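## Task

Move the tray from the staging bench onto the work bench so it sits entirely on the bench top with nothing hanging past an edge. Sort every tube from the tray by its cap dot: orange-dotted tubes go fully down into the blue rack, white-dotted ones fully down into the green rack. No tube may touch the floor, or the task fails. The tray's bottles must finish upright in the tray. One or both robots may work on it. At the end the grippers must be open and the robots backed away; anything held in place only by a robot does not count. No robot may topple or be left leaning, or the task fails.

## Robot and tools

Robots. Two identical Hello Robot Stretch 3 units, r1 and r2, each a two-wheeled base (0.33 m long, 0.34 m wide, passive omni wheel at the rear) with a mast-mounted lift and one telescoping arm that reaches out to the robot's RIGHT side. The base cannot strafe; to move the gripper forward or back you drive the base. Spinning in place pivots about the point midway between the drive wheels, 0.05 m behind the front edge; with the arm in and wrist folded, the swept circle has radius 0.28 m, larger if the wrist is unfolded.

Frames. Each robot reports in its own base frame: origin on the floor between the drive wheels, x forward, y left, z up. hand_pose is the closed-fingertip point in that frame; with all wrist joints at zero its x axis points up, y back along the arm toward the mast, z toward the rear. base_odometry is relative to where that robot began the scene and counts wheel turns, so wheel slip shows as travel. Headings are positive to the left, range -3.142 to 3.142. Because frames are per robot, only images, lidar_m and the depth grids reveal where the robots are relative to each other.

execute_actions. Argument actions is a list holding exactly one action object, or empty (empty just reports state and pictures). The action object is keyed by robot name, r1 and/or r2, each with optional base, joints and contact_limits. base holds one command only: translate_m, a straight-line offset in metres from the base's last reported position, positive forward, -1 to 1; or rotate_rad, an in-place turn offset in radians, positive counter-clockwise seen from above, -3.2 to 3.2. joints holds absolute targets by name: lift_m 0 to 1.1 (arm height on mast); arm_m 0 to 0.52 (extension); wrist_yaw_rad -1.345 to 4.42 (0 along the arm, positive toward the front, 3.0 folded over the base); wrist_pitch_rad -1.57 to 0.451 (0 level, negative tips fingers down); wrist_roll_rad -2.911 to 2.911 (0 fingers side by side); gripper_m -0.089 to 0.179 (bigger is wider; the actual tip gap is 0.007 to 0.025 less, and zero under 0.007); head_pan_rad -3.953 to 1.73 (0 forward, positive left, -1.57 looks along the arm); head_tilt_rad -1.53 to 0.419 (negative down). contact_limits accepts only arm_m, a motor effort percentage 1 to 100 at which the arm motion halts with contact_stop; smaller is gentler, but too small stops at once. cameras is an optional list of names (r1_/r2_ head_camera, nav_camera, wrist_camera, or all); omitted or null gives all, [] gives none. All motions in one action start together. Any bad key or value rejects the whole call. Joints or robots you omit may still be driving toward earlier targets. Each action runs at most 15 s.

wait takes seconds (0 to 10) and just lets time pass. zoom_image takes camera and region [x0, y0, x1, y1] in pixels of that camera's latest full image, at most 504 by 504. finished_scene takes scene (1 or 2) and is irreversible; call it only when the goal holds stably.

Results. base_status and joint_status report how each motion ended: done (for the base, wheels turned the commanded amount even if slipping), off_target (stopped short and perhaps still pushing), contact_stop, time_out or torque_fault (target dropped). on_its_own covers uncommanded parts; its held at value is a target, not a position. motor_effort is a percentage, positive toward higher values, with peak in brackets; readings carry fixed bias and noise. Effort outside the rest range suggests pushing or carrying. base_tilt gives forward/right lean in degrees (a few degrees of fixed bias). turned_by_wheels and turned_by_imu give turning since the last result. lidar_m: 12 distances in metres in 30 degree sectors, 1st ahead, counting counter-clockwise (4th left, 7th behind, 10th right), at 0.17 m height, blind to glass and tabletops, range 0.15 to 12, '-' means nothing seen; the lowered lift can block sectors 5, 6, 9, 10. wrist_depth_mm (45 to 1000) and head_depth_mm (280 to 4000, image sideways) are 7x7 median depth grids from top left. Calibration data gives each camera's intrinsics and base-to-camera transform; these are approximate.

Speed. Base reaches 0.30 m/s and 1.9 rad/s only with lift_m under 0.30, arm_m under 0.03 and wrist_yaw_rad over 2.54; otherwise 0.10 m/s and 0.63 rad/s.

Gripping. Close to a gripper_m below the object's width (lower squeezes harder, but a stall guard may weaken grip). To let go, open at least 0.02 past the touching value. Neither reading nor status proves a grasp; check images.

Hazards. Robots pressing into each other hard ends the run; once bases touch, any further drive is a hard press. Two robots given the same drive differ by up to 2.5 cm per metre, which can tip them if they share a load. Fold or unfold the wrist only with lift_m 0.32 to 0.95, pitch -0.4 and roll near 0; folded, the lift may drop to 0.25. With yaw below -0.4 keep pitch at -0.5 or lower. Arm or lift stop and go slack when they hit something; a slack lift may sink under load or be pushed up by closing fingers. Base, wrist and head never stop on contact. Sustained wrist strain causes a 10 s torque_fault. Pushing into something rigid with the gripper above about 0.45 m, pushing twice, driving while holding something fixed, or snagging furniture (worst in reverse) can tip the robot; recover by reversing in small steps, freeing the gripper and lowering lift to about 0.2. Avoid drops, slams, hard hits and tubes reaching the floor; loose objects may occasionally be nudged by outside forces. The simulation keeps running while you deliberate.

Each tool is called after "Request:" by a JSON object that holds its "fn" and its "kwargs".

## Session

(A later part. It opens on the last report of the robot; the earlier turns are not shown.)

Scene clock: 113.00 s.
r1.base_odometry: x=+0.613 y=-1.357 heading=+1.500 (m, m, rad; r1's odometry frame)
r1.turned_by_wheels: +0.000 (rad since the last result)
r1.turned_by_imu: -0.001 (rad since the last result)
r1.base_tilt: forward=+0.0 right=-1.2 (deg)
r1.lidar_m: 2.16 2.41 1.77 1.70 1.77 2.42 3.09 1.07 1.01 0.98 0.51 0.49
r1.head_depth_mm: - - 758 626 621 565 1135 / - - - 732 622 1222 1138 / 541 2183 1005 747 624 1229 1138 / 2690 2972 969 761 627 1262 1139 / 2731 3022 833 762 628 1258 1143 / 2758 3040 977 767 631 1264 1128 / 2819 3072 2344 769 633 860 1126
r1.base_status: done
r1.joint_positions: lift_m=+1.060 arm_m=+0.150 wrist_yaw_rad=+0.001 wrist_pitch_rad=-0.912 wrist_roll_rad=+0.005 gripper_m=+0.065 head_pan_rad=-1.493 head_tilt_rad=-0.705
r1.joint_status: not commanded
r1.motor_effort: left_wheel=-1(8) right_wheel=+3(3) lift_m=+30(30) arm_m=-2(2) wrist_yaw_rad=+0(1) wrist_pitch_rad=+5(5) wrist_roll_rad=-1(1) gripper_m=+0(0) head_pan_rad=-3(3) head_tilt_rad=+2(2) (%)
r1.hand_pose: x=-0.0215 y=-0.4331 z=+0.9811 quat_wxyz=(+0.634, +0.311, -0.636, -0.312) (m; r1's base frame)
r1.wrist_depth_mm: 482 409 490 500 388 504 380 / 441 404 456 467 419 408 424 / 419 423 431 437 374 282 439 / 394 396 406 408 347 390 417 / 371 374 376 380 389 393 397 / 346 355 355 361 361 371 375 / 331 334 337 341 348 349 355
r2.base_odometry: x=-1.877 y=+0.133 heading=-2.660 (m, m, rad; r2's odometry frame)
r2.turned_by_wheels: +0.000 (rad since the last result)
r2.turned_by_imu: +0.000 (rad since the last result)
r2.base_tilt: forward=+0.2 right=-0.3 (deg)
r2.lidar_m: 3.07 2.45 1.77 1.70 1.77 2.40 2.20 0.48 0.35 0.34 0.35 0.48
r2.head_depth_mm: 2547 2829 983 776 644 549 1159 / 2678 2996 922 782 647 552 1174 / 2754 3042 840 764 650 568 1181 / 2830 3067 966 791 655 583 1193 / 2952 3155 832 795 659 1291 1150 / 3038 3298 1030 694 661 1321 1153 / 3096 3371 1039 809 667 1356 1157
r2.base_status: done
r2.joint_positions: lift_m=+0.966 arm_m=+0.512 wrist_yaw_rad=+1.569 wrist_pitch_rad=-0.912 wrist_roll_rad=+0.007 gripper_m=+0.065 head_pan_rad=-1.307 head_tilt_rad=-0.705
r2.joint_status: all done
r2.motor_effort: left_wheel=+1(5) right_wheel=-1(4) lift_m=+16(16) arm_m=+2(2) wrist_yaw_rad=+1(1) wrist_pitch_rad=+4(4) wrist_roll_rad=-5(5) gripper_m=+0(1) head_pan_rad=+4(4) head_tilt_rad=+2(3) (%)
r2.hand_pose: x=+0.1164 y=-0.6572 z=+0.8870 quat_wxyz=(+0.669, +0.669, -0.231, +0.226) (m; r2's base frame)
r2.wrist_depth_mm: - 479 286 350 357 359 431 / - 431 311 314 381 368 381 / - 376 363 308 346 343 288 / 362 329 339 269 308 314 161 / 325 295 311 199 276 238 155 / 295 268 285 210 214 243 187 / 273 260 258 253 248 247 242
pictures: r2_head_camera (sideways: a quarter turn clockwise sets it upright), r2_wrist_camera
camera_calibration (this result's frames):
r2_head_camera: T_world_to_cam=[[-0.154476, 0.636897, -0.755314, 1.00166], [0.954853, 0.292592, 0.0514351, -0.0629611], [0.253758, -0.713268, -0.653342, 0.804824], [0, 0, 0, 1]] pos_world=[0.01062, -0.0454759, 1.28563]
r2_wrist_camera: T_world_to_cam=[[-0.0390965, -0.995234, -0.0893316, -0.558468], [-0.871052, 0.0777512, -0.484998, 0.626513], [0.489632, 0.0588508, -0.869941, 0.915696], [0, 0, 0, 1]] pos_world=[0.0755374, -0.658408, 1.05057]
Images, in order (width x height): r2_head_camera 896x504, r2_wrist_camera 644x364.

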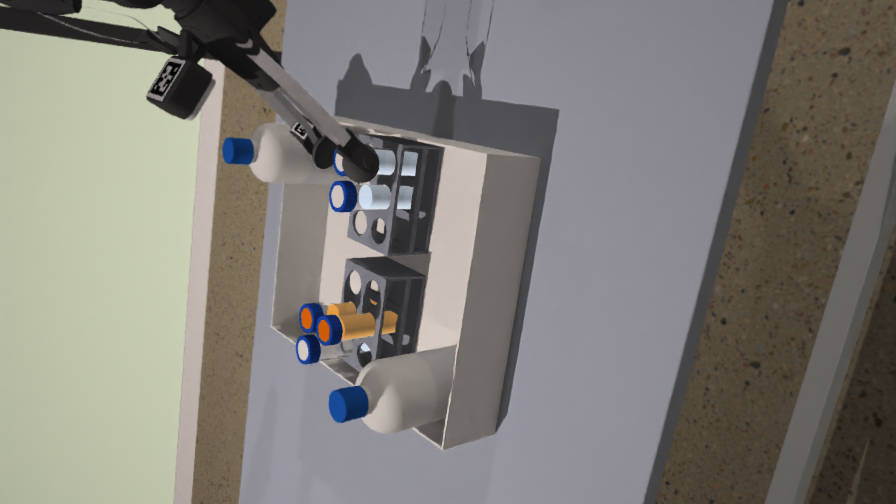

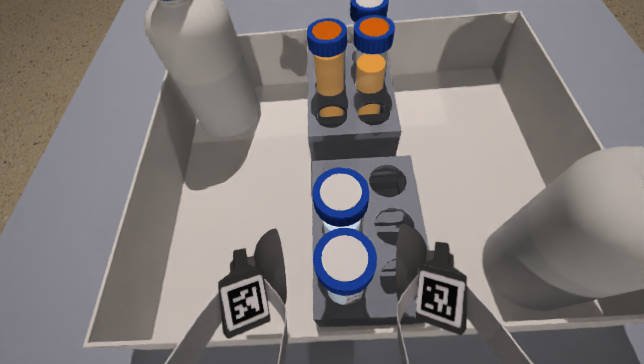

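Request:
{"fn": "execute_actions", "kwargs": {"actions": [{"r2":{"joints":{"lift_m":0.961,"gripper_m":0.005}}}], "cameras": ["r2_wrist_camera"]}}

Request:
{"fn": "execute_actions", "kwargs": {"actions": [{"r1":{"base":{"translate_m":-0.15}},"r2":{"joints":{"lift_m":1.098}}}], "cameras": ["r2_wrist_camera","r2_head_camera"]}}

Request:
{"fn": "execute_actions", "kwargs": {"actions": [{"r1":{"base":{"translate_m":-0.185}},"r2":{"base":{"translate_m":0.64}}}], "cameras": ["r1_wrist_camera","r2_wrist_camera","r2_head_camera"]}}

Scene clock: 115.43 s.
r1.base_odometry: x=+0.613 y=-1.357 heading=+1.500 (m, m, rad; r1's odometry frame)
r1.turned_by_wheels: +0.000 (rad since the last result)
r1.turned_by_imu: +0.000 (rad since the last result)
r1.base_tilt: forward=+0.1 right=-1.2 (deg)
r1.lidar_m: 2.16 2.41 1.76 1.70 1.76 2.42 3.09 1.07 1.01 0.98 0.51 0.49
r1.head_depth_mm: - - 758 629 620 565 1130 / - - - 732 623 1225 1137 / 543 1535 1005 747 626 1221 1141 / 2666 3015 969 759 627 1253 1137 / 2759 3044 830 766 628 1260 1144 / 2772 3063 978 767 629 1265 1128 / 2820 3108 2341 771 632 861 1126
r1.base_status: not commanded
r1.joint_positions: lift_m=+1.060 arm_m=+0.150 wrist_yaw_rad=+0.001 wrist_pitch_rad=-0.912 wrist_roll_rad=+0.005 gripper_m=+0.065 head_pan_rad=-1.493 head_tilt_rad=-0.705
r1.joint_status: not commanded
r1.motor_effort: left_wheel=-1(1) right_wheel=+2(2) lift_m=+29(30) arm_m=-2(2) wrist_yaw_rad=+0(0) wrist_pitch_rad=+5(5) wrist_roll_rad=-1(1) gripper_m=+0(0) head_pan_rad=-3(3) head_tilt_rad=+2(2) (%)
r1.hand_pose: x=-0.0215 y=-0.4331 z=+0.9811 quat_wxyz=(+0.634, +0.311, -0.636, -0.312) (m; r1's base frame)
r1.wrist_depth_mm: 484 408 498 501 395 505 378 / 443 405 456 466 424 407 421 / 414 422 428 433 372 279 438 / 391 397 406 404 345 388 413 / 370 373 378 382 387 390 396 / 350 353 353 364 362 372 374 / 330 336 338 341 346 350 351
r2.base_odometry: x=-1.877 y=+0.133 heading=-2.660 (m, m, rad; r2's odometry frame)
r2.turned_by_wheels: +0.000 (rad since the last result)
r2.turned_by_imu: +0.000 (rad since the last result)
r2.base_tilt: forward=+0.2 right=+0.0 (deg)
r2.lidar_m: 3.06 2.43 1.77 1.71 1.76 2.40 2.20 0.49 0.35 0.34 0.35 0.47
r2.head_depth_mm: 2561 2810 966 780 643 548 1160 / 2695 3008 918 781 648 551 1183 / 2767 3041 839 764 650 565 1188 / 2883 3120 970 790 655 583 1187 / 2916 3184 829 793 659 1297 1154 / 3059 3281 1032 696 661 1326 1159 / 3104 3412 1043 810 665 1359 1155
r2.base_status: not commanded
r2.joint_positions: lift_m=+0.962 arm_m=+0.512 wrist_yaw_rad=+1.569 wrist_pitch_rad=-0.912 wrist_roll_rad=+0.007 gripper_m=+0.006 head_pan_rad=-1.307 head_tilt_rad=-0.705
r2.joint_status: all done
r2.motor_effort: left_wheel=+1(1) right_wheel=-2(2) lift_m=+16(16) arm_m=+2(2) wrist_yaw_rad=+1(1) wrist_pitch_rad=+4(4) wrist_roll_rad=-5(5) gripper_m=-11(86) head_pan_rad=+4(4) head_tilt_rad=+3(3) (%)
r2.hand_pose: x=+0.1164 y=-0.6572 z=+0.8830 quat_wxyz=(+0.669, +0.669, -0.231, +0.226) (m; r2's base frame)
r2.wrist_depth_mm: - 470 287 344 344 357 421 / - 424 312 309 378 366 373 / - 370 358 307 344 337 287 / 359 325 336 264 289 311 159 / 320 294 304 181 280 238 154 / 291 255 282 162 - 255 187 / 269 258 253 249 247 243 237
pictures: r2_wrist_camera
camera_calibration (this result's frames):
r2_wrist_camera: T_world_to_cam=[[-0.0390978, -0.995234, -0.089332, -0.558832], [-0.871042, 0.0777539, -0.485016, 0.624595], [0.48965, 0.0588489, -0.869931, 0.912204], [0, 0, 0, 1]] pos_world=[0.0755385, -0.658415, 1.04657]
Images, in order (width x height): r2_wrist_camera 644x364.

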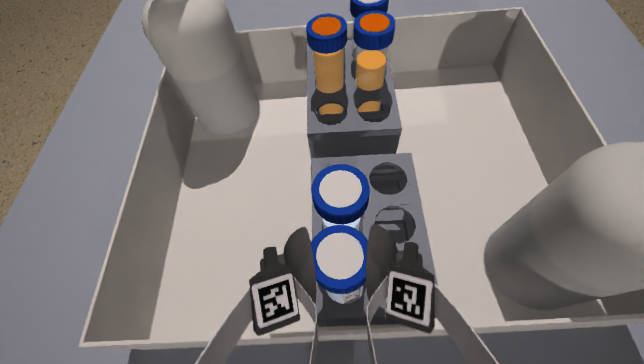

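Scene clock: 117.90 s.
r1.base_odometry: x=+0.602 y=-1.507 heading=+1.500 (m, m, rad; r1's odometry frame)
r1.turned_by_wheels: +0.000 (rad since the last result)
r1.turned_by_imu: -0.001 (rad since the last result)
r1.base_tilt: forward=+0.0 right=-1.1 (deg)
r1.lidar_m: 2.31 2.41 1.77 1.70 1.76 2.42 2.96 0.93 1.01 0.98 1.01 0.61
r1.head_depth_mm: - - 821 748 620 565 1135 / - - - 662 622 1227 1131 / 2670 2849 927 638 623 1230 1135 / 572 3000 969 761 627 1258 1138 / 2656 3014 972 763 628 1262 1144 / 2777 3038 975 766 630 1271 1147 / 2808 3094 944 770 633 1299 1125
r1.base_status: done
r1.joint_positions: lift_m=+1.060 arm_m=+0.150 wrist_yaw_rad=+0.001 wrist_pitch_rad=-0.912 wrist_roll_rad=+0.005 gripper_m=+0.065 head_pan_rad=-1.493 head_tilt_rad=-0.705
r1.joint_status: not commanded
r1.motor_effort: left_wheel=-1(6) right_wheel=+2(3) lift_m=+29(29) arm_m=-2(2) wrist_yaw_rad=-2(1) wrist_pitch_rad=+5(5) wrist_roll_rad=-1(1) gripper_m=+0(0) head_pan_rad=-3(3) head_tilt_rad=+3(2) (%)
r1.hand_pose: x=-0.0215 y=-0.4331 z=+0.9811 quat_wxyz=(+0.634, +0.311, -0.636, -0.312) (m; r1's base frame)
r1.wrist_depth_mm: 479 485 495 484 472 509 527 / 401 455 450 400 423 444 490 / 416 426 423 268 439 431 452 / 395 396 401 321 413 387 425 / 372 374 373 376 392 392 398 / 351 351 351 359 361 370 374 / 331 334 340 342 344 347 352
r2.base_odometry: x=-1.877 y=+0.133 heading=-2.660 (m, m, rad; r2's odometry frame)
r2.turned_by_wheels: +0.000 (rad since the last result)
r2.turned_by_imu: +0.000 (rad since the last result)
r2.base_tilt: forward=+0.2 right=-0.2 (deg)
r2.lidar_m: 3.06 2.44 1.77 1.70 1.77 2.40 2.20 0.48 0.35 0.34 0.35 0.47
r2.head_depth_mm: 2634 2907 985 777 644 548 1155 / 1320 2909 936 782 647 553 1181 / 2752 3028 839 765 652 567 1187 / 2853 3090 966 790 653 583 1191 / 2911 3213 831 796 659 1290 1151 / 3022 3324 1026 695 660 1321 1155 / 3137 3357 1036 810 666 1358 1161
r2.base_status: not commanded
r2.joint_positions: lift_m=+1.097 arm_m=+0.512 wrist_yaw_rad=+1.569 wrist_pitch_rad=-0.912 wrist_roll_rad=+0.007 gripper_m=+0.006 head_pan_rad=-1.307 head_tilt_rad=-0.705
r2.joint_status: all done
r2.motor_effort: left_wheel=+1(1) right_wheel=-2(2) lift_m=+52(52) arm_m=+1(1) wrist_yaw_rad=+1(2) wrist_pitch_rad=+4(4) wrist_roll_rad=-5(5) gripper_m=-11(11) head_pan_rad=+4(4) head_tilt_rad=+4(2) (%)
r2.hand_pose: x=+0.1164 y=-0.6572 z=+1.0184 quat_wxyz=(+0.669, +0.669, -0.231, +0.226) (m; r2's base frame)
r2.wrist_depth_mm: - - 713 664 664 667 - / - - 621 603 591 572 - / - 592 393 465 498 497 - / - 518 478 441 464 451 470 / - 464 440 382 435 360 416 / - 425 409 162 - 263 383 / - 392 369 373 364 355 358
pictures: r2_head_camera (sideways: a quarter turn clockwise sets it upright), r2_wrist_camera
camera_calibration (this result's frames):
r2_head_camera: T_world_to_cam=[[-0.154476, 0.636897, -0.755314, 1.00166], [0.954853, 0.292592, 0.0514351, -0.0629611], [0.253758, -0.713268, -0.653342, 0.804824], [0, 0, 0, 1]] pos_world=[0.01062, -0.0454759, 1.28563]
r2_wrist_camera: T_world_to_cam=[[-0.0390941, -0.995234, -0.0893318, -0.546741], [-0.87105, 0.0777495, -0.485002, 0.690224], [0.489636, 0.0588518, -0.869939, 1.02996], [0, 0, 0, 1]] pos_world=[0.0755376, -0.658415, 1.18192]
Images, in order (width x height): r2_head_camera 896x504, r2_wrist_camera 644x364.

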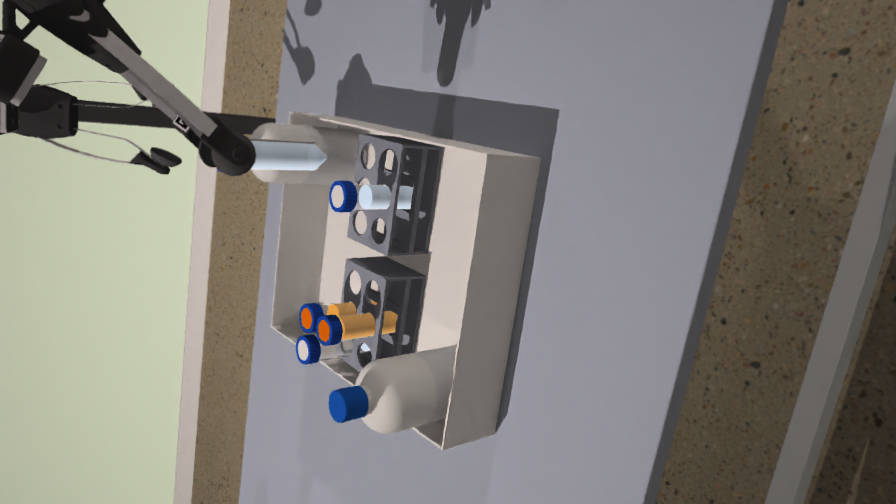

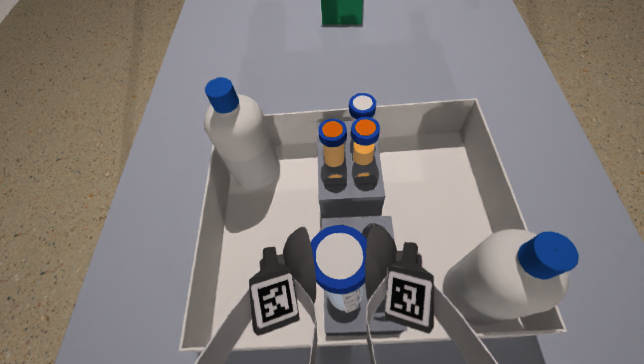

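Scene clock: 125.63 s.
r1.base_odometry: x=+0.589 y=-1.691 heading=+1.500 (m, m, rad; r1's odometry frame)
r1.turned_by_wheels: +0.000 (rad since the last result)
r1.turned_by_imu: -0.002 (rad since the last result)
r1.base_tilt: forward=+0.0 right=-1.2 (deg)
r1.lidar_m: 2.49 2.41 1.77 1.70 1.76 2.43 2.77 0.76 1.01 0.98 1.01 0.77
r1.head_depth_mm: - - 924 751 619 565 1135 / - - - 718 622 1231 1134 / 2673 2944 929 716 625 1228 1140 / 2705 2974 929 755 626 1262 1139 / 2739 3009 853 658 629 1262 1146 / 2785 3051 979 742 630 1269 1144 / 2800 3109 983 771 632 1293 1150
r1.base_status: done
r1.joint_positions: lift_m=+1.060 arm_m=+0.150 wrist_yaw_rad=+0.001 wrist_pitch_rad=-0.912 wrist_roll_rad=+0.005 gripper_m=+0.065 head_pan_rad=-1.493 head_tilt_rad=-0.705
r1.joint_status: not commanded
r1.motor_effort: left_wheel=-2(7) right_wheel=+2(4) lift_m=+29(29) arm_m=-2(2) wrist_yaw_rad=-1(2) wrist_pitch_rad=+5(5) wrist_roll_rad=-1(1) gripper_m=+0(0) head_pan_rad=-3(3) head_tilt_rad=+2(2) (%)
r1.hand_pose: x=-0.0215 y=-0.4331 z=+0.9811 quat_wxyz=(+0.634, +0.311, -0.636, -0.312) (m; r1's base frame)
r1.wrist_depth_mm: 480 400 492 407 513 525 527 / 449 385 402 411 469 482 446 / 253 313 423 431 438 448 453 / 384 314 399 400 411 416 423 / 366 364 374 379 395 395 397 / 348 353 353 361 361 371 372 / 330 334 337 342 345 348 355
r2.base_odometry: x=-2.444 y=-0.163 heading=-2.660 (m, m, rad; r2's odometry frame)
r2.turned_by_wheels: +0.000 (rad since the last result)
r2.turned_by_imu: -0.006 (rad since the last result)
r2.base_tilt: forward=+0.1 right=-0.2 (deg)
r2.lidar_m: 2.43 2.46 1.78 1.71 1.77 2.40 2.83 0.48 0.34 0.33 0.34 0.46
r2.head_depth_mm: 2671 2919 987 779 644 549 1154 / 2699 2938 997 766 647 552 1175 / 2808 3059 962 771 651 565 1189 / 2874 3108 1011 794 654 581 1192 / 2924 3217 1026 800 659 598 1152 / 3033 3300 2554 802 662 801 1049 / 3110 3383 2541 1999 666 753 1209
r2.base_status: done
r2.joint_positions: lift_m=+1.097 arm_m=+0.512 wrist_yaw_rad=+1.569 wrist_pitch_rad=-0.912 wrist_roll_rad=+0.007 gripper_m=+0.006 head_pan_rad=-1.307 head_tilt_rad=-0.705
r2.joint_status: not commanded
r2.motor_effort: left_wheel=+1(5) right_wheel=-2(3) lift_m=+52(52) arm_m=+2(2) wrist_yaw_rad=+2(2) wrist_pitch_rad=+4(4) wrist_roll_rad=-5(4) gripper_m=-11(11) head_pan_rad=+4(4) head_tilt_rad=+2(2) (%)
r2.hand_pose: x=+0.1164 y=-0.6572 z=+1.0184 quat_wxyz=(+0.669, +0.669, -0.231, +0.226) (m; r2's base frame)
r2.wrist_depth_mm: - - - - - - - / - - - - - - - / - - - 542 518 514 - / - 510 499 488 478 463 475 / - 461 456 447 439 426 416 / - 425 421 161 - 393 387 / - 389 380 368 361 365 359
pictures: r1_wrist_camera, r2_head_camera (sideways: a quarter turn clockwise sets it upright), r2_wrist_camera
camera_calibration (this result's frames):
r1_wrist_camera: T_world_to_cam=[[-0.996539, 0.0680571, 0.0477255, -0.0494401], [0.0450783, 0.924868, -0.377608, 0.789135], [-0.0698387, -0.37415, -0.924735, 0.912382], [0, 0, 0, 1]] pos_world=[-0.0211223, -0.385113, 1.14405]
r2_head_camera: T_world_to_cam=[[-0.154475, 0.636897, -0.755314, 1.00166], [0.954853, 0.292592, 0.0514351, -0.0629611], [0.253758, -0.713268, -0.653342, 0.804824], [0, 0, 0, 1]] pos_world=[0.0106199, -0.0454759, 1.28563]
r2_wrist_camera: T_world_to_cam=[[-0.0390942, -0.995234, -0.0893319, -0.546741], [-0.87105, 0.0777497, -0.485002, 0.690224], [0.489636, 0.0588518, -0.869939, 1.02996], [0, 0, 0, 1]] pos_world=[0.0755376, -0.658415, 1.18192]
Images, in order (width x height): r1_wrist_camera 644x364, r2_head_camera 896x504, r2_wrist_camera 644x364.

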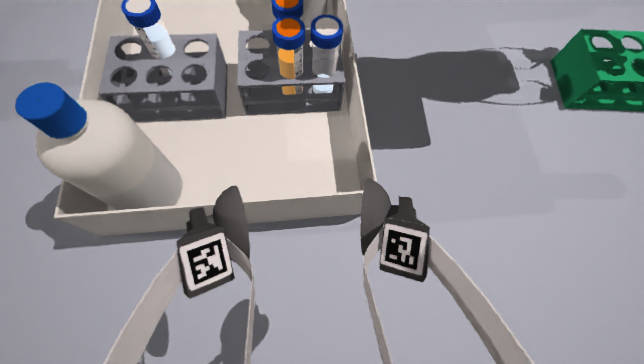

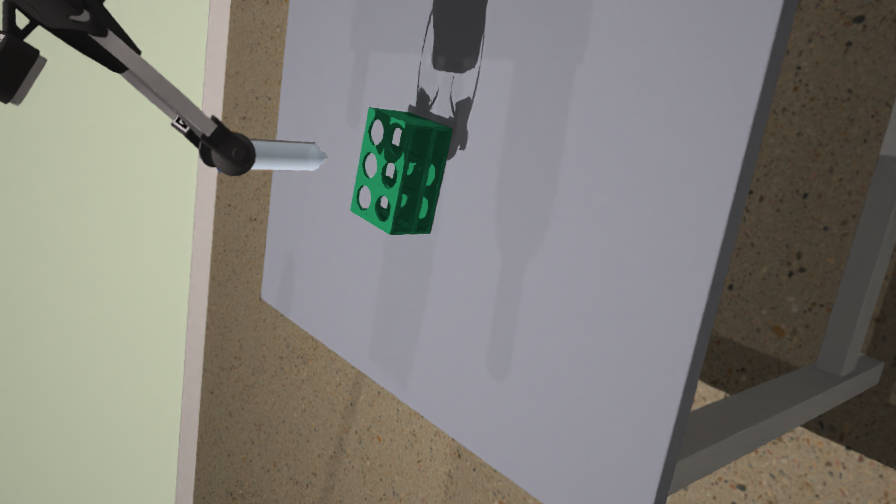

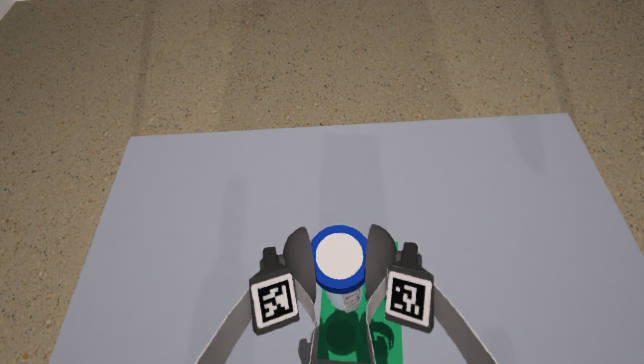

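Request:
{"fn": "execute_actions", "kwargs": {"actions": [{"r1":{"joints":{"arm_m":0.413,"lift_m":1.005,"head_pan_rad":-2.2}},"r2":{"base":{"translate_m":0.054},"joints":{"lift_m":1.018,"arm_m":0.51}}}], "cameras": ["r1_wrist_camera","r1_head_camera","r2_head_camera"]}}

Request:
{"fn": "zoom_image", "kwargs": {"camera": "r2_head_camera", "region": [280,60,480,210]}}

Scene clock: 129.70 s.
r1.base_odometry: x=+0.589 y=-1.691 heading=+1.500 (m, m, rad; r1's odometry frame)
r1.turned_by_wheels: +0.000 (rad since the last result)
r1.turned_by_imu: -0.001 (rad since the last result)
r1.base_tilt: forward=+0.0 right=-1.1 (deg)
r1.lidar_m: 2.49 2.41 1.77 1.70 1.76 2.41 2.76 0.76 1.01 0.98 1.01 0.77
r1.head_depth_mm: 3056 3260 - - - 1286 1129 / 3422 3453 - - 1460 1308 1134 / 3472 3684 - - 675 1307 1138 / 3088 - - 739 628 1310 1142 / 585 - 901 763 628 1264 1145 / 2789 - 940 768 630 572 1146 / 2607 2901 984 746 620 537 1151
r1.base_status: not commanded
r1.joint_positions: lift_m=+1.005 arm_m=+0.413 wrist_yaw_rad=+0.001 wrist_pitch_rad=-0.911 wrist_roll_rad=+0.005 gripper_m=+0.065 head_pan_rad=-2.193 head_tilt_rad=-0.705
r1.joint_status: all done
r1.motor_effort: left_wheel=-1(1) right_wheel=+2(2) lift_m=+17(27) arm_m=+2(1) wrist_yaw_rad=+0(2) wrist_pitch_rad=+5(5) wrist_roll_rad=-1(1) gripper_m=+0(0) head_pan_rad=-3(40) head_tilt_rad=+3(2) (%)
r1.hand_pose: x=-0.0215 y=-0.6956 z=+0.9267 quat_wxyz=(+0.634, +0.311, -0.636, -0.312) (m; r1's base frame)
r1.wrist_depth_mm: 416 418 426 229 440 448 450 / 327 332 332 231 400 409 418 / 316 354 363 290 377 382 390 / 311 338 344 342 354 359 363 / 203 286 264 256 335 336 339 / 238 244 260 193 293 317 319 / 257 239 281 285 292 299 302
r2.base_odometry: x=-2.492 y=-0.188 heading=-2.660 (m, m, rad; r2's odometry frame)
r2.turned_by_wheels: +0.000 (rad since the last result)
r2.turned_by_imu: -0.001 (rad since the last result)
r2.base_tilt: forward=+0.2 right=-0.2 (deg)
r2.lidar_m: 2.37 2.46 1.79 1.71 1.77 2.40 2.89 0.47 0.34 0.33 0.34 0.45
r2.head_depth_mm: 2586 2881 986 779 643 549 1151 / 2642 2997 961 760 649 551 1179 / 2763 3055 961 789 651 567 1193 / 2820 3102 1010 794 657 581 1194 / 2915 3187 2501 800 660 596 1090 / 2986 3288 2537 1943 663 720 1156 / 3102 3419 2577 1994 683 1335 1209
r2.base_status: done
r2.joint_positions: lift_m=+1.019 arm_m=+0.510 wrist_yaw_rad=+1.569 wrist_pitch_rad=-0.912 wrist_roll_rad=+0.007 gripper_m=+0.006 head_pan_rad=-1.307 head_tilt_rad=-0.705
r2.joint_status: all done
r2.motor_effort: left_wheel=+1(6) right_wheel=-1(5) lift_m=+16(49) arm_m=-3(3) wrist_yaw_rad=+1(1) wrist_pitch_rad=+4(4) wrist_roll_rad=-5(5) gripper_m=-11(11) head_pan_rad=+4(4) head_tilt_rad=+3(1) (%)
r2.hand_pose: x=+0.1164 y=-0.6557 z=+0.9400 quat_wxyz=(+0.669, +0.669, -0.231, +0.226) (m; r2's base frame)
r2.wrist_depth_mm: - - - - - - - / - - - - - - - / - - 449 437 431 414 412 / - 416 403 395 387 375 369 / 404 376 369 361 355 346 340 / 354 345 340 162 - 321 314 / 323 318 309 297 289 297 289
pictures: r1_head_camera (sideways: a quarter turn clockwise sets it upright), r1_wrist_camera, r2_head_camera (sideways: a quarter turn clockwise sets it upright)
camera_calibration (this result's frames):
r1_head_camera: T_world_to_cam=[[0.397434, 0.578228, -0.71253, 0.948679], [0.833498, -0.552269, 0.0167325, -0.0244068], [-0.383833, -0.600542, -0.701443, 0.875086], [0, 0, 0, 1]] pos_world=[-0.0208074, -0.0365068, 1.29019]
r1_wrist_camera: T_world_to_cam=[[-0.996538, 0.068089, 0.0477161, -0.0289511], [0.0451019, 0.924815, -0.377733, 1.01153], [-0.069848, -0.374273, -0.924684, 0.763776], [0, 0, 0, 1]] pos_world=[-0.0211246, -0.647647, 1.08972]
r2_head_camera: T_world_to_cam=[[-0.154476, 0.636897, -0.755314, 1.00166], [0.954853, 0.292592, 0.0514351, -0.0629611], [0.253758, -0.713268, -0.653342, 0.804824], [0, 0, 0, 1]] pos_world=[0.01062, -0.0454759, 1.28563]
Images, in order (width x height): r1_head_camera 896x504, r1_wrist_camera 644x364, r2_head_camera 896x504.

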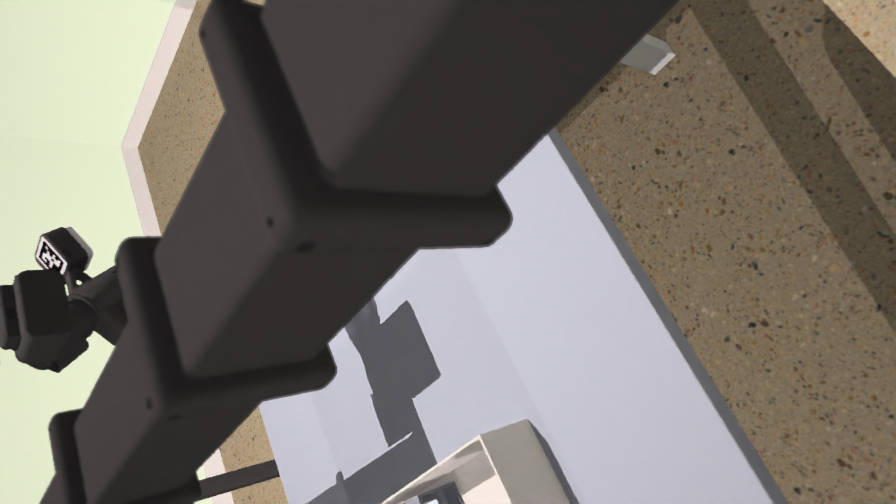

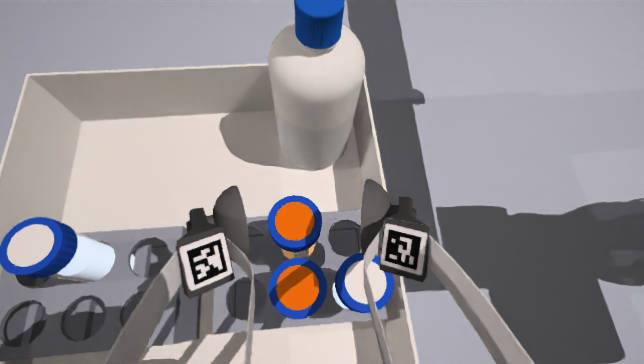

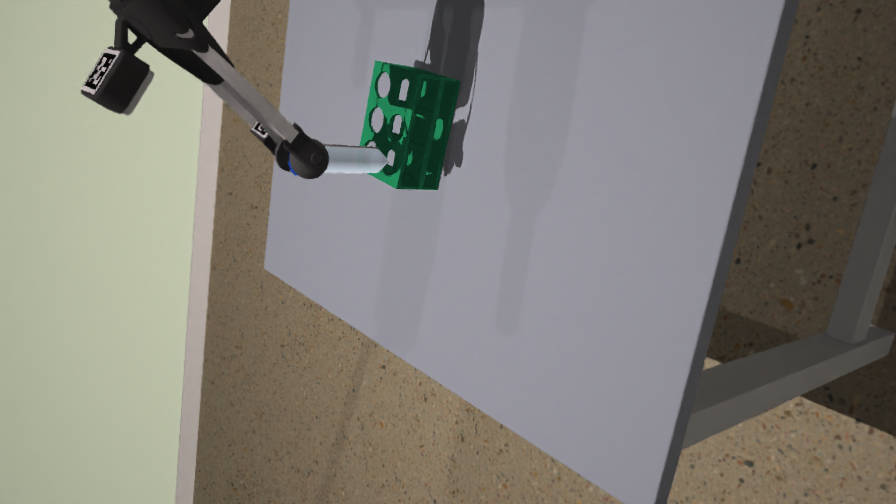

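Region (280, 60, 480, 210) of r2_head_camera's 896x504 image, scaled by 2.520, with more detail than that image has; it fills the top 378 rows of this view, and the rest is white.

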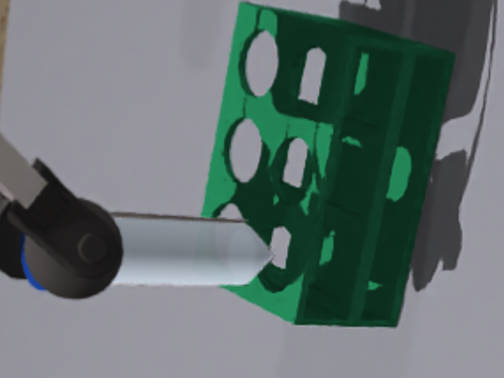

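Request:
{"fn": "execute_actions", "kwargs": {"actions": [{"r1":{"base":{"translate_m":0.005},"joints":{"arm_m":0.418,"lift_m":0.961,"head_pan_rad":-1.5}},"r2":{"joints":{"lift_m":0.961}}}], "cameras": ["r1_wrist_camera","r2_wrist_camera","r2_head_camera"]}}

Request:
{"fn": "execute_actions", "kwargs": {"actions": [{"r1":{"joints":{"gripper_m":0.005}},"r2":{"joints":{"gripper_m":0.065}}}], "cameras": ["r1_wrist_camera","r2_wrist_camera"]}}

Request:
{"fn": "execute_actions", "kwargs": {"actions": [{"r1":{"joints":{"lift_m":1.098}},"r2":{"joints":{"lift_m":1.06}}}], "cameras": ["r1_head_camera","r2_head_camera"]}}

Scene clock: 132.40 s.
r1.base_odometry: x=+0.589 y=-1.686 heading=+1.500 (m, m, rad; r1's odometry frame)
r1.turned_by_wheels: +0.000 (rad since the last result)
r1.turned_by_imu: +0.000 (rad since the last result)
r1.base_tilt: forward=+0.0 right=-1.1 (deg)
r1.lidar_m: 2.48 2.41 1.77 1.70 1.77 2.41 2.78 0.77 1.01 0.98 1.01 0.76
r1.head_depth_mm: 2530 2794 953 753 619 1224 1131 / 2580 - 921 716 622 1229 1134 / 2635 2942 787 754 624 1235 1137 / 2705 2985 926 756 627 1253 1139 / 2749 3020 878 655 629 1263 1142 / 2761 3045 978 737 630 1271 1149 / 2771 3071 981 767 634 1291 1149
r1.base_status: done
r1.joint_positions: lift_m=+0.961 arm_m=+0.418 wrist_yaw_rad=+0.001 wrist_pitch_rad=-0.911 wrist_roll_rad=+0.005 gripper_m=+0.065 head_pan_rad=-1.507 head_tilt_rad=-0.705
r1.joint_status: all done
r1.motor_effort: left_wheel=-2(3) right_wheel=+2(10) lift_m=+17(17) arm_m=+2(3) wrist_yaw_rad=-1(0) wrist_pitch_rad=+5(5) wrist_roll_rad=-1(1) gripper_m=+0(0) head_pan_rad=+4(42) head_tilt_rad=+2(2) (%)
r1.hand_pose: x=-0.0215 y=-0.7008 z=+0.8829 quat_wxyz=(+0.634, +0.311, -0.636, -0.312) (m; r1's base frame)
r1.wrist_depth_mm: 356 362 365 187 377 385 392 / 286 299 312 214 348 357 362 / 301 309 314 278 320 331 334 / 283 292 296 298 303 311 314 / 213 238 221 166 290 290 294 / 199 208 209 150 151 275 277 / 195 220 242 244 232 259 261
r2.base_odometry: x=-2.492 y=-0.188 heading=-2.660 (m, m, rad; r2's odometry frame)
r2.turned_by_wheels: +0.000 (rad since the last result)
r2.turned_by_imu: +0.000 (rad since the last result)
r2.base_tilt: forward=+0.2 right=-0.1 (deg)
r2.lidar_m: 2.38 2.46 1.78 1.71 1.77 2.40 2.89 0.48 0.34 0.33 0.34 0.45
r2.head_depth_mm: 2631 2836 955 778 644 549 1154 / 2684 2949 955 760 649 551 1174 / 2768 3075 1022 768 650 564 1186 / 2816 3126 1010 797 655 580 1183 / 2947 3159 2525 801 658 597 1093 / 2988 3318 2541 1923 662 722 1155 / 3095 3401 2584 2001 681 1328 1201
r2.base_status: not commanded
r2.joint_positions: lift_m=+0.962 arm_m=+0.510 wrist_yaw_rad=+1.569 wrist_pitch_rad=-0.912 wrist_roll_rad=+0.007 gripper_m=+0.006 head_pan_rad=-1.307 head_tilt_rad=-0.705
r2.joint_status: all done
r2.motor_effort: left_wheel=+2(2) right_wheel=-1(2) lift_m=+16(15) arm_m=-3(3) wrist_yaw_rad=+1(1) wrist_pitch_rad=+4(4) wrist_roll_rad=-5(5) gripper_m=-11(11) head_pan_rad=+4(4) head_tilt_rad=+2(3) (%)
r2.hand_pose: x=+0.1164 y=-0.6557 z=+0.8830 quat_wxyz=(+0.669, +0.669, -0.231, +0.226) (m; r2's base frame)
r2.wrist_depth_mm: - - - - - - - / - - - - - - 377 / 411 384 374 363 354 346 339 / 356 345 337 328 320 312 308 / 319 312 308 301 296 290 283 / 292 287 283 163 - 266 261 / 268 265 258 247 225 247 242
pictures: r1_wrist_camera, r2_head_camera (sideways: a quarter turn clockwise sets it upright), r2_wrist_camera
camera_calibration (this result's frames):
r1_wrist_camera: T_world_to_cam=[[-0.996538, 0.0681293, 0.0476582, -0.0264248], [0.0451017, 0.924494, -0.37852, 1.00023], [-0.069848, -0.37506, -0.924365, 0.720433], [0, 0, 0, 1]] pos_world=[-0.0211245, -0.6527, 1.04581]
r2_head_camera: T_world_to_cam=[[-0.154476, 0.636897, -0.755314, 1.00166], [0.954853, 0.292592, 0.0514351, -0.0629611], [0.253758, -0.713268, -0.653342, 0.804824], [0, 0, 0, 1]] pos_world=[0.01062, -0.0454759, 1.28563]
r2_wrist_camera: T_world_to_cam=[[-0.0390407, -0.99524, -0.0892876, -0.557439], [-0.871056, 0.0776811, -0.485003, 0.62441], [0.48963, 0.0588396, -0.869943, 0.912107], [0, 0, 0, 1]] pos_world=[0.0755376, -0.656958, 1.04655]
Images, in order (width x height): r1_wrist_camera 644x364, r2_head_camera 896x504, r2_wrist_camera 644x364.

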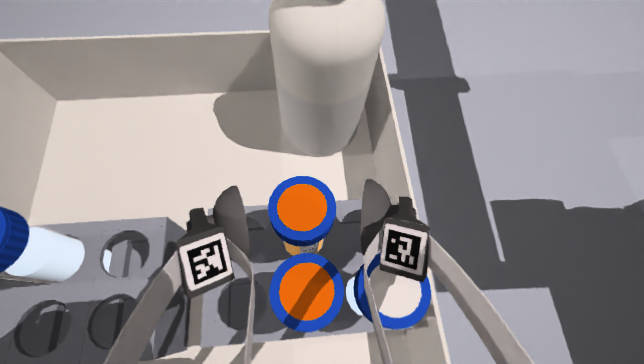

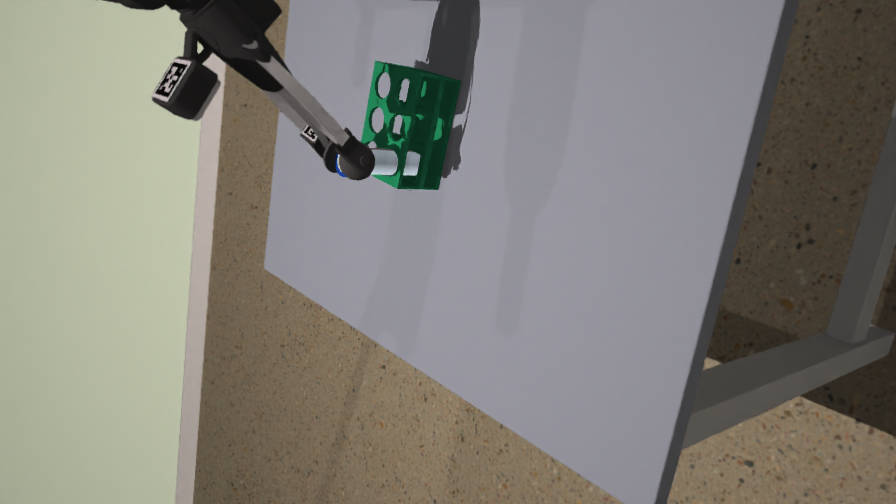

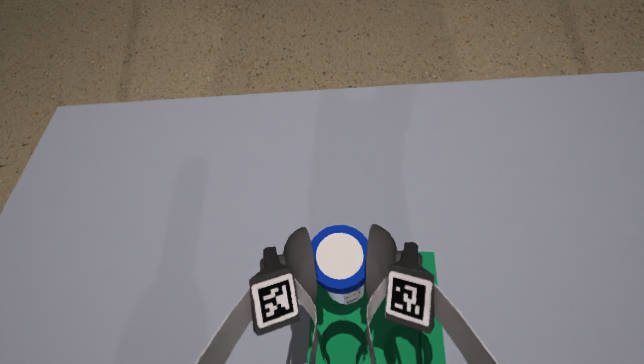

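Scene clock: 133.50 s.
r1.base_odometry: x=+0.589 y=-1.686 heading=+1.500 (m, m, rad; r1's odometry frame)
r1.turned_by_wheels: +0.000 (rad since the last result)
r1.turned_by_imu: +0.000 (rad since the last result)
r1.base_tilt: forward=+0.1 right=-1.2 (deg)
r1.lidar_m: 2.49 2.41 1.76 1.70 1.77 2.42 2.78 0.77 1.01 0.98 1.01 0.76
r1.head_depth_mm: 2534 2829 952 752 621 1223 1132 / 2553 - 922 716 622 1228 1135 / 2653 2944 788 753 625 1227 1138 / 2711 2965 926 756 627 1259 1140 / 2708 3048 878 656 628 1264 1141 / 2753 3050 974 737 631 1268 1147 / 2792 3106 982 769 632 1291 1150
r1.base_status: not commanded
r1.joint_positions: lift_m=+0.961 arm_m=+0.418 wrist_yaw_rad=+0.001 wrist_pitch_rad=-0.910 wrist_roll_rad=+0.005 gripper_m=+0.006 head_pan_rad=-1.507 head_tilt_rad=-0.705
r1.joint_status: all done
r1.motor_effort: left_wheel=-2(2) right_wheel=+2(2) lift_m=+18(17) arm_m=+2(2) wrist_yaw_rad=-2(1) wrist_pitch_rad=+5(5) wrist_roll_rad=-1(2) gripper_m=-12(93) head_pan_rad=+4(4) head_tilt_rad=+2(2) (%)
r1.hand_pose: x=-0.0215 y=-0.7009 z=+0.8829 quat_wxyz=(+0.634, +0.311, -0.636, -0.312) (m; r1's base frame)
r1.wrist_depth_mm: 355 363 365 186 380 388 393 / 285 300 311 214 347 357 361 / 299 311 315 278 322 329 333 / 283 289 295 300 301 309 313 / 213 235 273 161 283 290 293 / 198 209 223 150 150 273 278 / 195 218 241 245 211 261 262
r2.base_odometry: x=-2.492 y=-0.188 heading=-2.660 (m, m, rad; r2's odometry frame)
r2.turned_by_wheels: +0.000 (rad since the last result)
r2.turned_by_imu: +0.000 (rad since the last result)
r2.base_tilt: forward=+0.1 right=+0.0 (deg)
r2.lidar_m: 2.38 2.46 1.79 1.71 1.77 2.40 2.89 0.48 0.34 0.33 0.34 0.45
r2.head_depth_mm: 2597 2851 954 780 642 549 1155 / 2686 2966 954 761 648 552 1180 / 2768 3080 1040 773 651 565 1184 / 2852 3096 1012 795 653 581 1191 / 2922 3202 2497 799 660 596 1090 / 2974 3302 2559 1928 662 719 1154 / 3091 3380 2558 1993 685 1328 1202
r2.base_status: not commanded
r2.joint_positions: lift_m=+0.962 arm_m=+0.510 wrist_yaw_rad=+1.569 wrist_pitch_rad=-0.912 wrist_roll_rad=+0.007 gripper_m=+0.065 head_pan_rad=-1.307 head_tilt_rad=-0.705
r2.joint_status: all done
r2.motor_effort: left_wheel=+2(1) right_wheel=-2(1) lift_m=+16(16) arm_m=-3(3) wrist_yaw_rad=+1(2) wrist_pitch_rad=+4(4) wrist_roll_rad=-5(5) gripper_m=+1(82) head_pan_rad=+4(4) head_tilt_rad=+2(2) (%)
r2.hand_pose: x=+0.1164 y=-0.6557 z=+0.8830 quat_wxyz=(+0.669, +0.669, -0.231, +0.226) (m; r2's base frame)
r2.wrist_depth_mm: - - - - - - - / - - - - - - 374 / 410 383 371 361 358 346 338 / 355 345 337 329 319 315 309 / 320 313 307 299 296 286 283 / 292 285 285 210 219 266 260 / 269 265 256 245 218 247 242
pictures: r1_wrist_camera, r2_wrist_camera
camera_calibration (this result's frames):
r1_wrist_camera: T_world_to_cam=[[-0.996538, 0.0681342, 0.0476463, -0.0264084], [0.0450995, 0.924433, -0.378669, 1.00036], [-0.0698461, -0.375209, -0.924305, 0.720272], [0, 0, 0, 1]] pos_world=[-0.0211243, -0.652709, 1.04581]
r2_wrist_camera: T_world_to_cam=[[-0.0390403, -0.99524, -0.0892885, -0.557438], [-0.871056, 0.0776812, -0.485003, 0.62441], [0.48963, 0.0588406, -0.869942, 0.912108], [0, 0, 0, 1]] pos_world=[0.0755376, -0.656958, 1.04655]
Images, in order (width x height): r1_wrist_camera 644x364, r2_wrist_camera 644x364.

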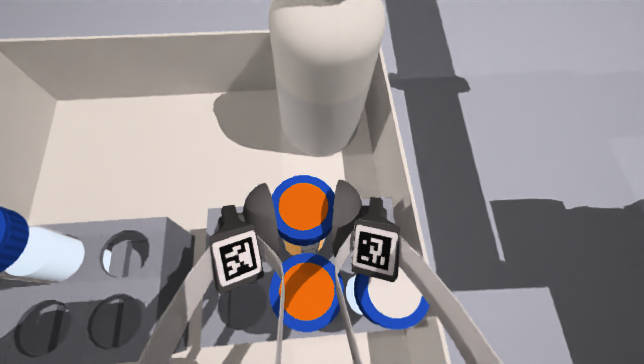

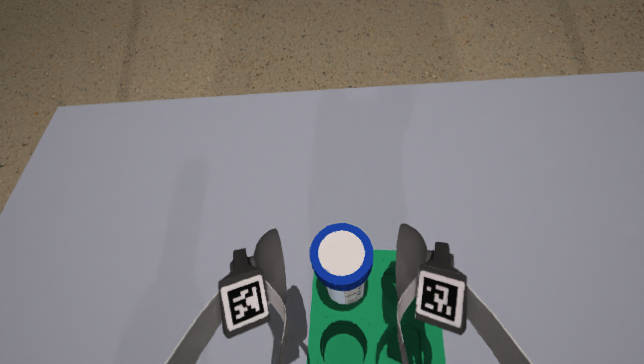

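Scene clock: 135.57 s.
r1.base_odometry: x=+0.589 y=-1.686 heading=+1.500 (m, m, rad; r1's odometry frame)
r1.turned_by_wheels: +0.000 (rad since the last result)
r1.turned_by_imu: +0.000 (rad since the last result)
r1.base_tilt: forward=+0.1 right=-1.1 (deg)
r1.lidar_m: 2.48 2.41 1.77 1.70 1.77 2.42 2.78 0.77 1.02 0.98 1.01 0.76
r1.head_depth_mm: 2573 2864 951 752 621 1222 1136 / 2651 2958 889 719 623 1228 1136 / 2666 2890 848 754 624 1228 1137 / 2703 2968 927 755 627 1262 1140 / 2718 3008 879 656 628 1261 1144 / 2743 3034 977 737 632 1260 1152 / 2788 3096 984 770 633 1295 1152
r1.base_status: not commanded
r1.joint_positions: lift_m=+1.098 arm_m=+0.418 wrist_yaw_rad=+0.001 wrist_pitch_rad=-0.911 wrist_roll_rad=+0.005 gripper_m=+0.006 head_pan_rad=-1.507 head_tilt_rad=-0.705
r1.joint_status: all done
r1.motor_effort: left_wheel=-2(2) right_wheel=+2(1) lift_m=+30(31) arm_m=+2(2) wrist_yaw_rad=+0(1) wrist_pitch_rad=+5(5) wrist_roll_rad=-1(1) gripper_m=-12(13) head_pan_rad=+4(4) head_tilt_rad=+2(3) (%)
r1.hand_pose: x=-0.0215 y=-0.7007 z=+1.0191 quat_wxyz=(+0.634, +0.311, -0.636, -0.312) (m; r1's base frame)
r1.wrist_depth_mm: - - - - - - - / 489 496 503 515 521 532 536 / 459 432 447 318 489 492 507 / 427 429 440 337 453 453 466 / 401 405 415 162 429 429 435 / 378 323 334 277 397 408 405 / 355 343 362 368 375 387 385
r2.base_odometry: x=-2.492 y=-0.188 heading=-2.660 (m, m, rad; r2's odometry frame)
r2.turned_by_wheels: +0.000 (rad since the last result)
r2.turned_by_imu: +0.000 (rad since the last result)
r2.base_tilt: forward=+0.2 right=-0.2 (deg)
r2.lidar_m: 2.38 2.46 1.79 1.71 1.77 2.39 2.89 0.47 0.34 0.33 0.34 0.45
r2.head_depth_mm: 2553 2928 987 779 644 550 1148 / 2707 2936 989 760 647 550 1177 / 2757 3066 984 775 650 566 1184 / 2838 3157 1009 794 656 581 1191 / 2932 3165 2536 802 658 597 1089 / 3019 3302 2556 1936 662 720 1155 / 3098 3397 2547 2013 683 1330 1208
r2.base_status: not commanded
r2.joint_positions: lift_m=+1.059 arm_m=+0.510 wrist_yaw_rad=+1.569 wrist_pitch_rad=-0.912 wrist_roll_rad=+0.007 gripper_m=+0.065 head_pan_rad=-1.307 head_tilt_rad=-0.705
r2.joint_status: all done
r2.motor_effort: left_wheel=+1(2) right_wheel=-2(2) lift_m=+52(52) arm_m=-3(3) wrist_yaw_rad=+1(1) wrist_pitch_rad=+4(4) wrist_roll_rad=-5(4) gripper_m=+0(0) head_pan_rad=+4(4) head_tilt_rad=+3(2) (%)
r2.hand_pose: x=+0.1164 y=-0.6557 z=+0.9806 quat_wxyz=(+0.669, +0.669, -0.231, +0.226) (m; r2's base frame)
r2.wrist_depth_mm: - - - - - - - / - - - - - - - / - - - - - 469 - / - 465 451 441 436 428 415 / - 421 416 405 401 388 379 / - 388 382 363 358 358 351 / 365 357 345 327 330 332 326
pictures: r1_head_camera (sideways: a quarter turn clockwise sets it upright), r2_head_camera (sideways: a quarter turn clockwise sets it upright)
camera_calibration (this result's frames):
r1_head_camera: T_world_to_cam=[[-0.0586506, 0.699186, -0.71253, 0.951461], [0.994796, 0.100499, 0.0167325, -0.0253907], [0.0833079, -0.70784, -0.701443, 0.872236], [0, 0, 0, 1]] pos_world=[0.00839824, -0.0452932, 1.29019]
r2_head_camera: T_world_to_cam=[[-0.154476, 0.636897, -0.755314, 1.00166], [0.954853, 0.292593, 0.0514351, -0.0629611], [0.253758, -0.713268, -0.653342, 0.804824], [0, 0, 0, 1]] pos_world=[0.01062, -0.0454759, 1.28563]
Images, in order (width x height): r1_head_camera 896x504, r2_head_camera 896x504.

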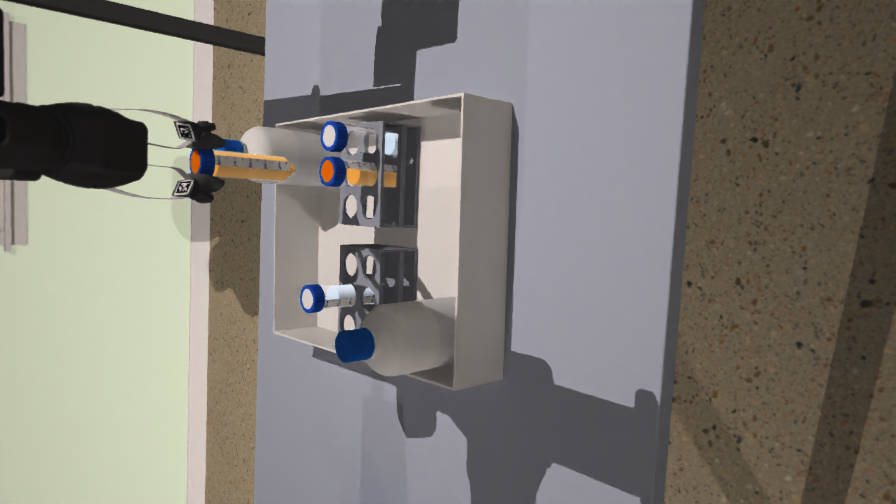

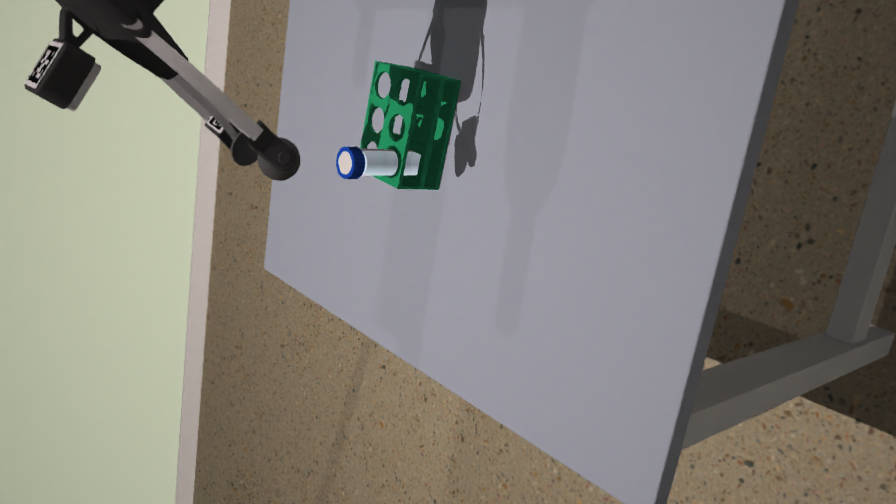

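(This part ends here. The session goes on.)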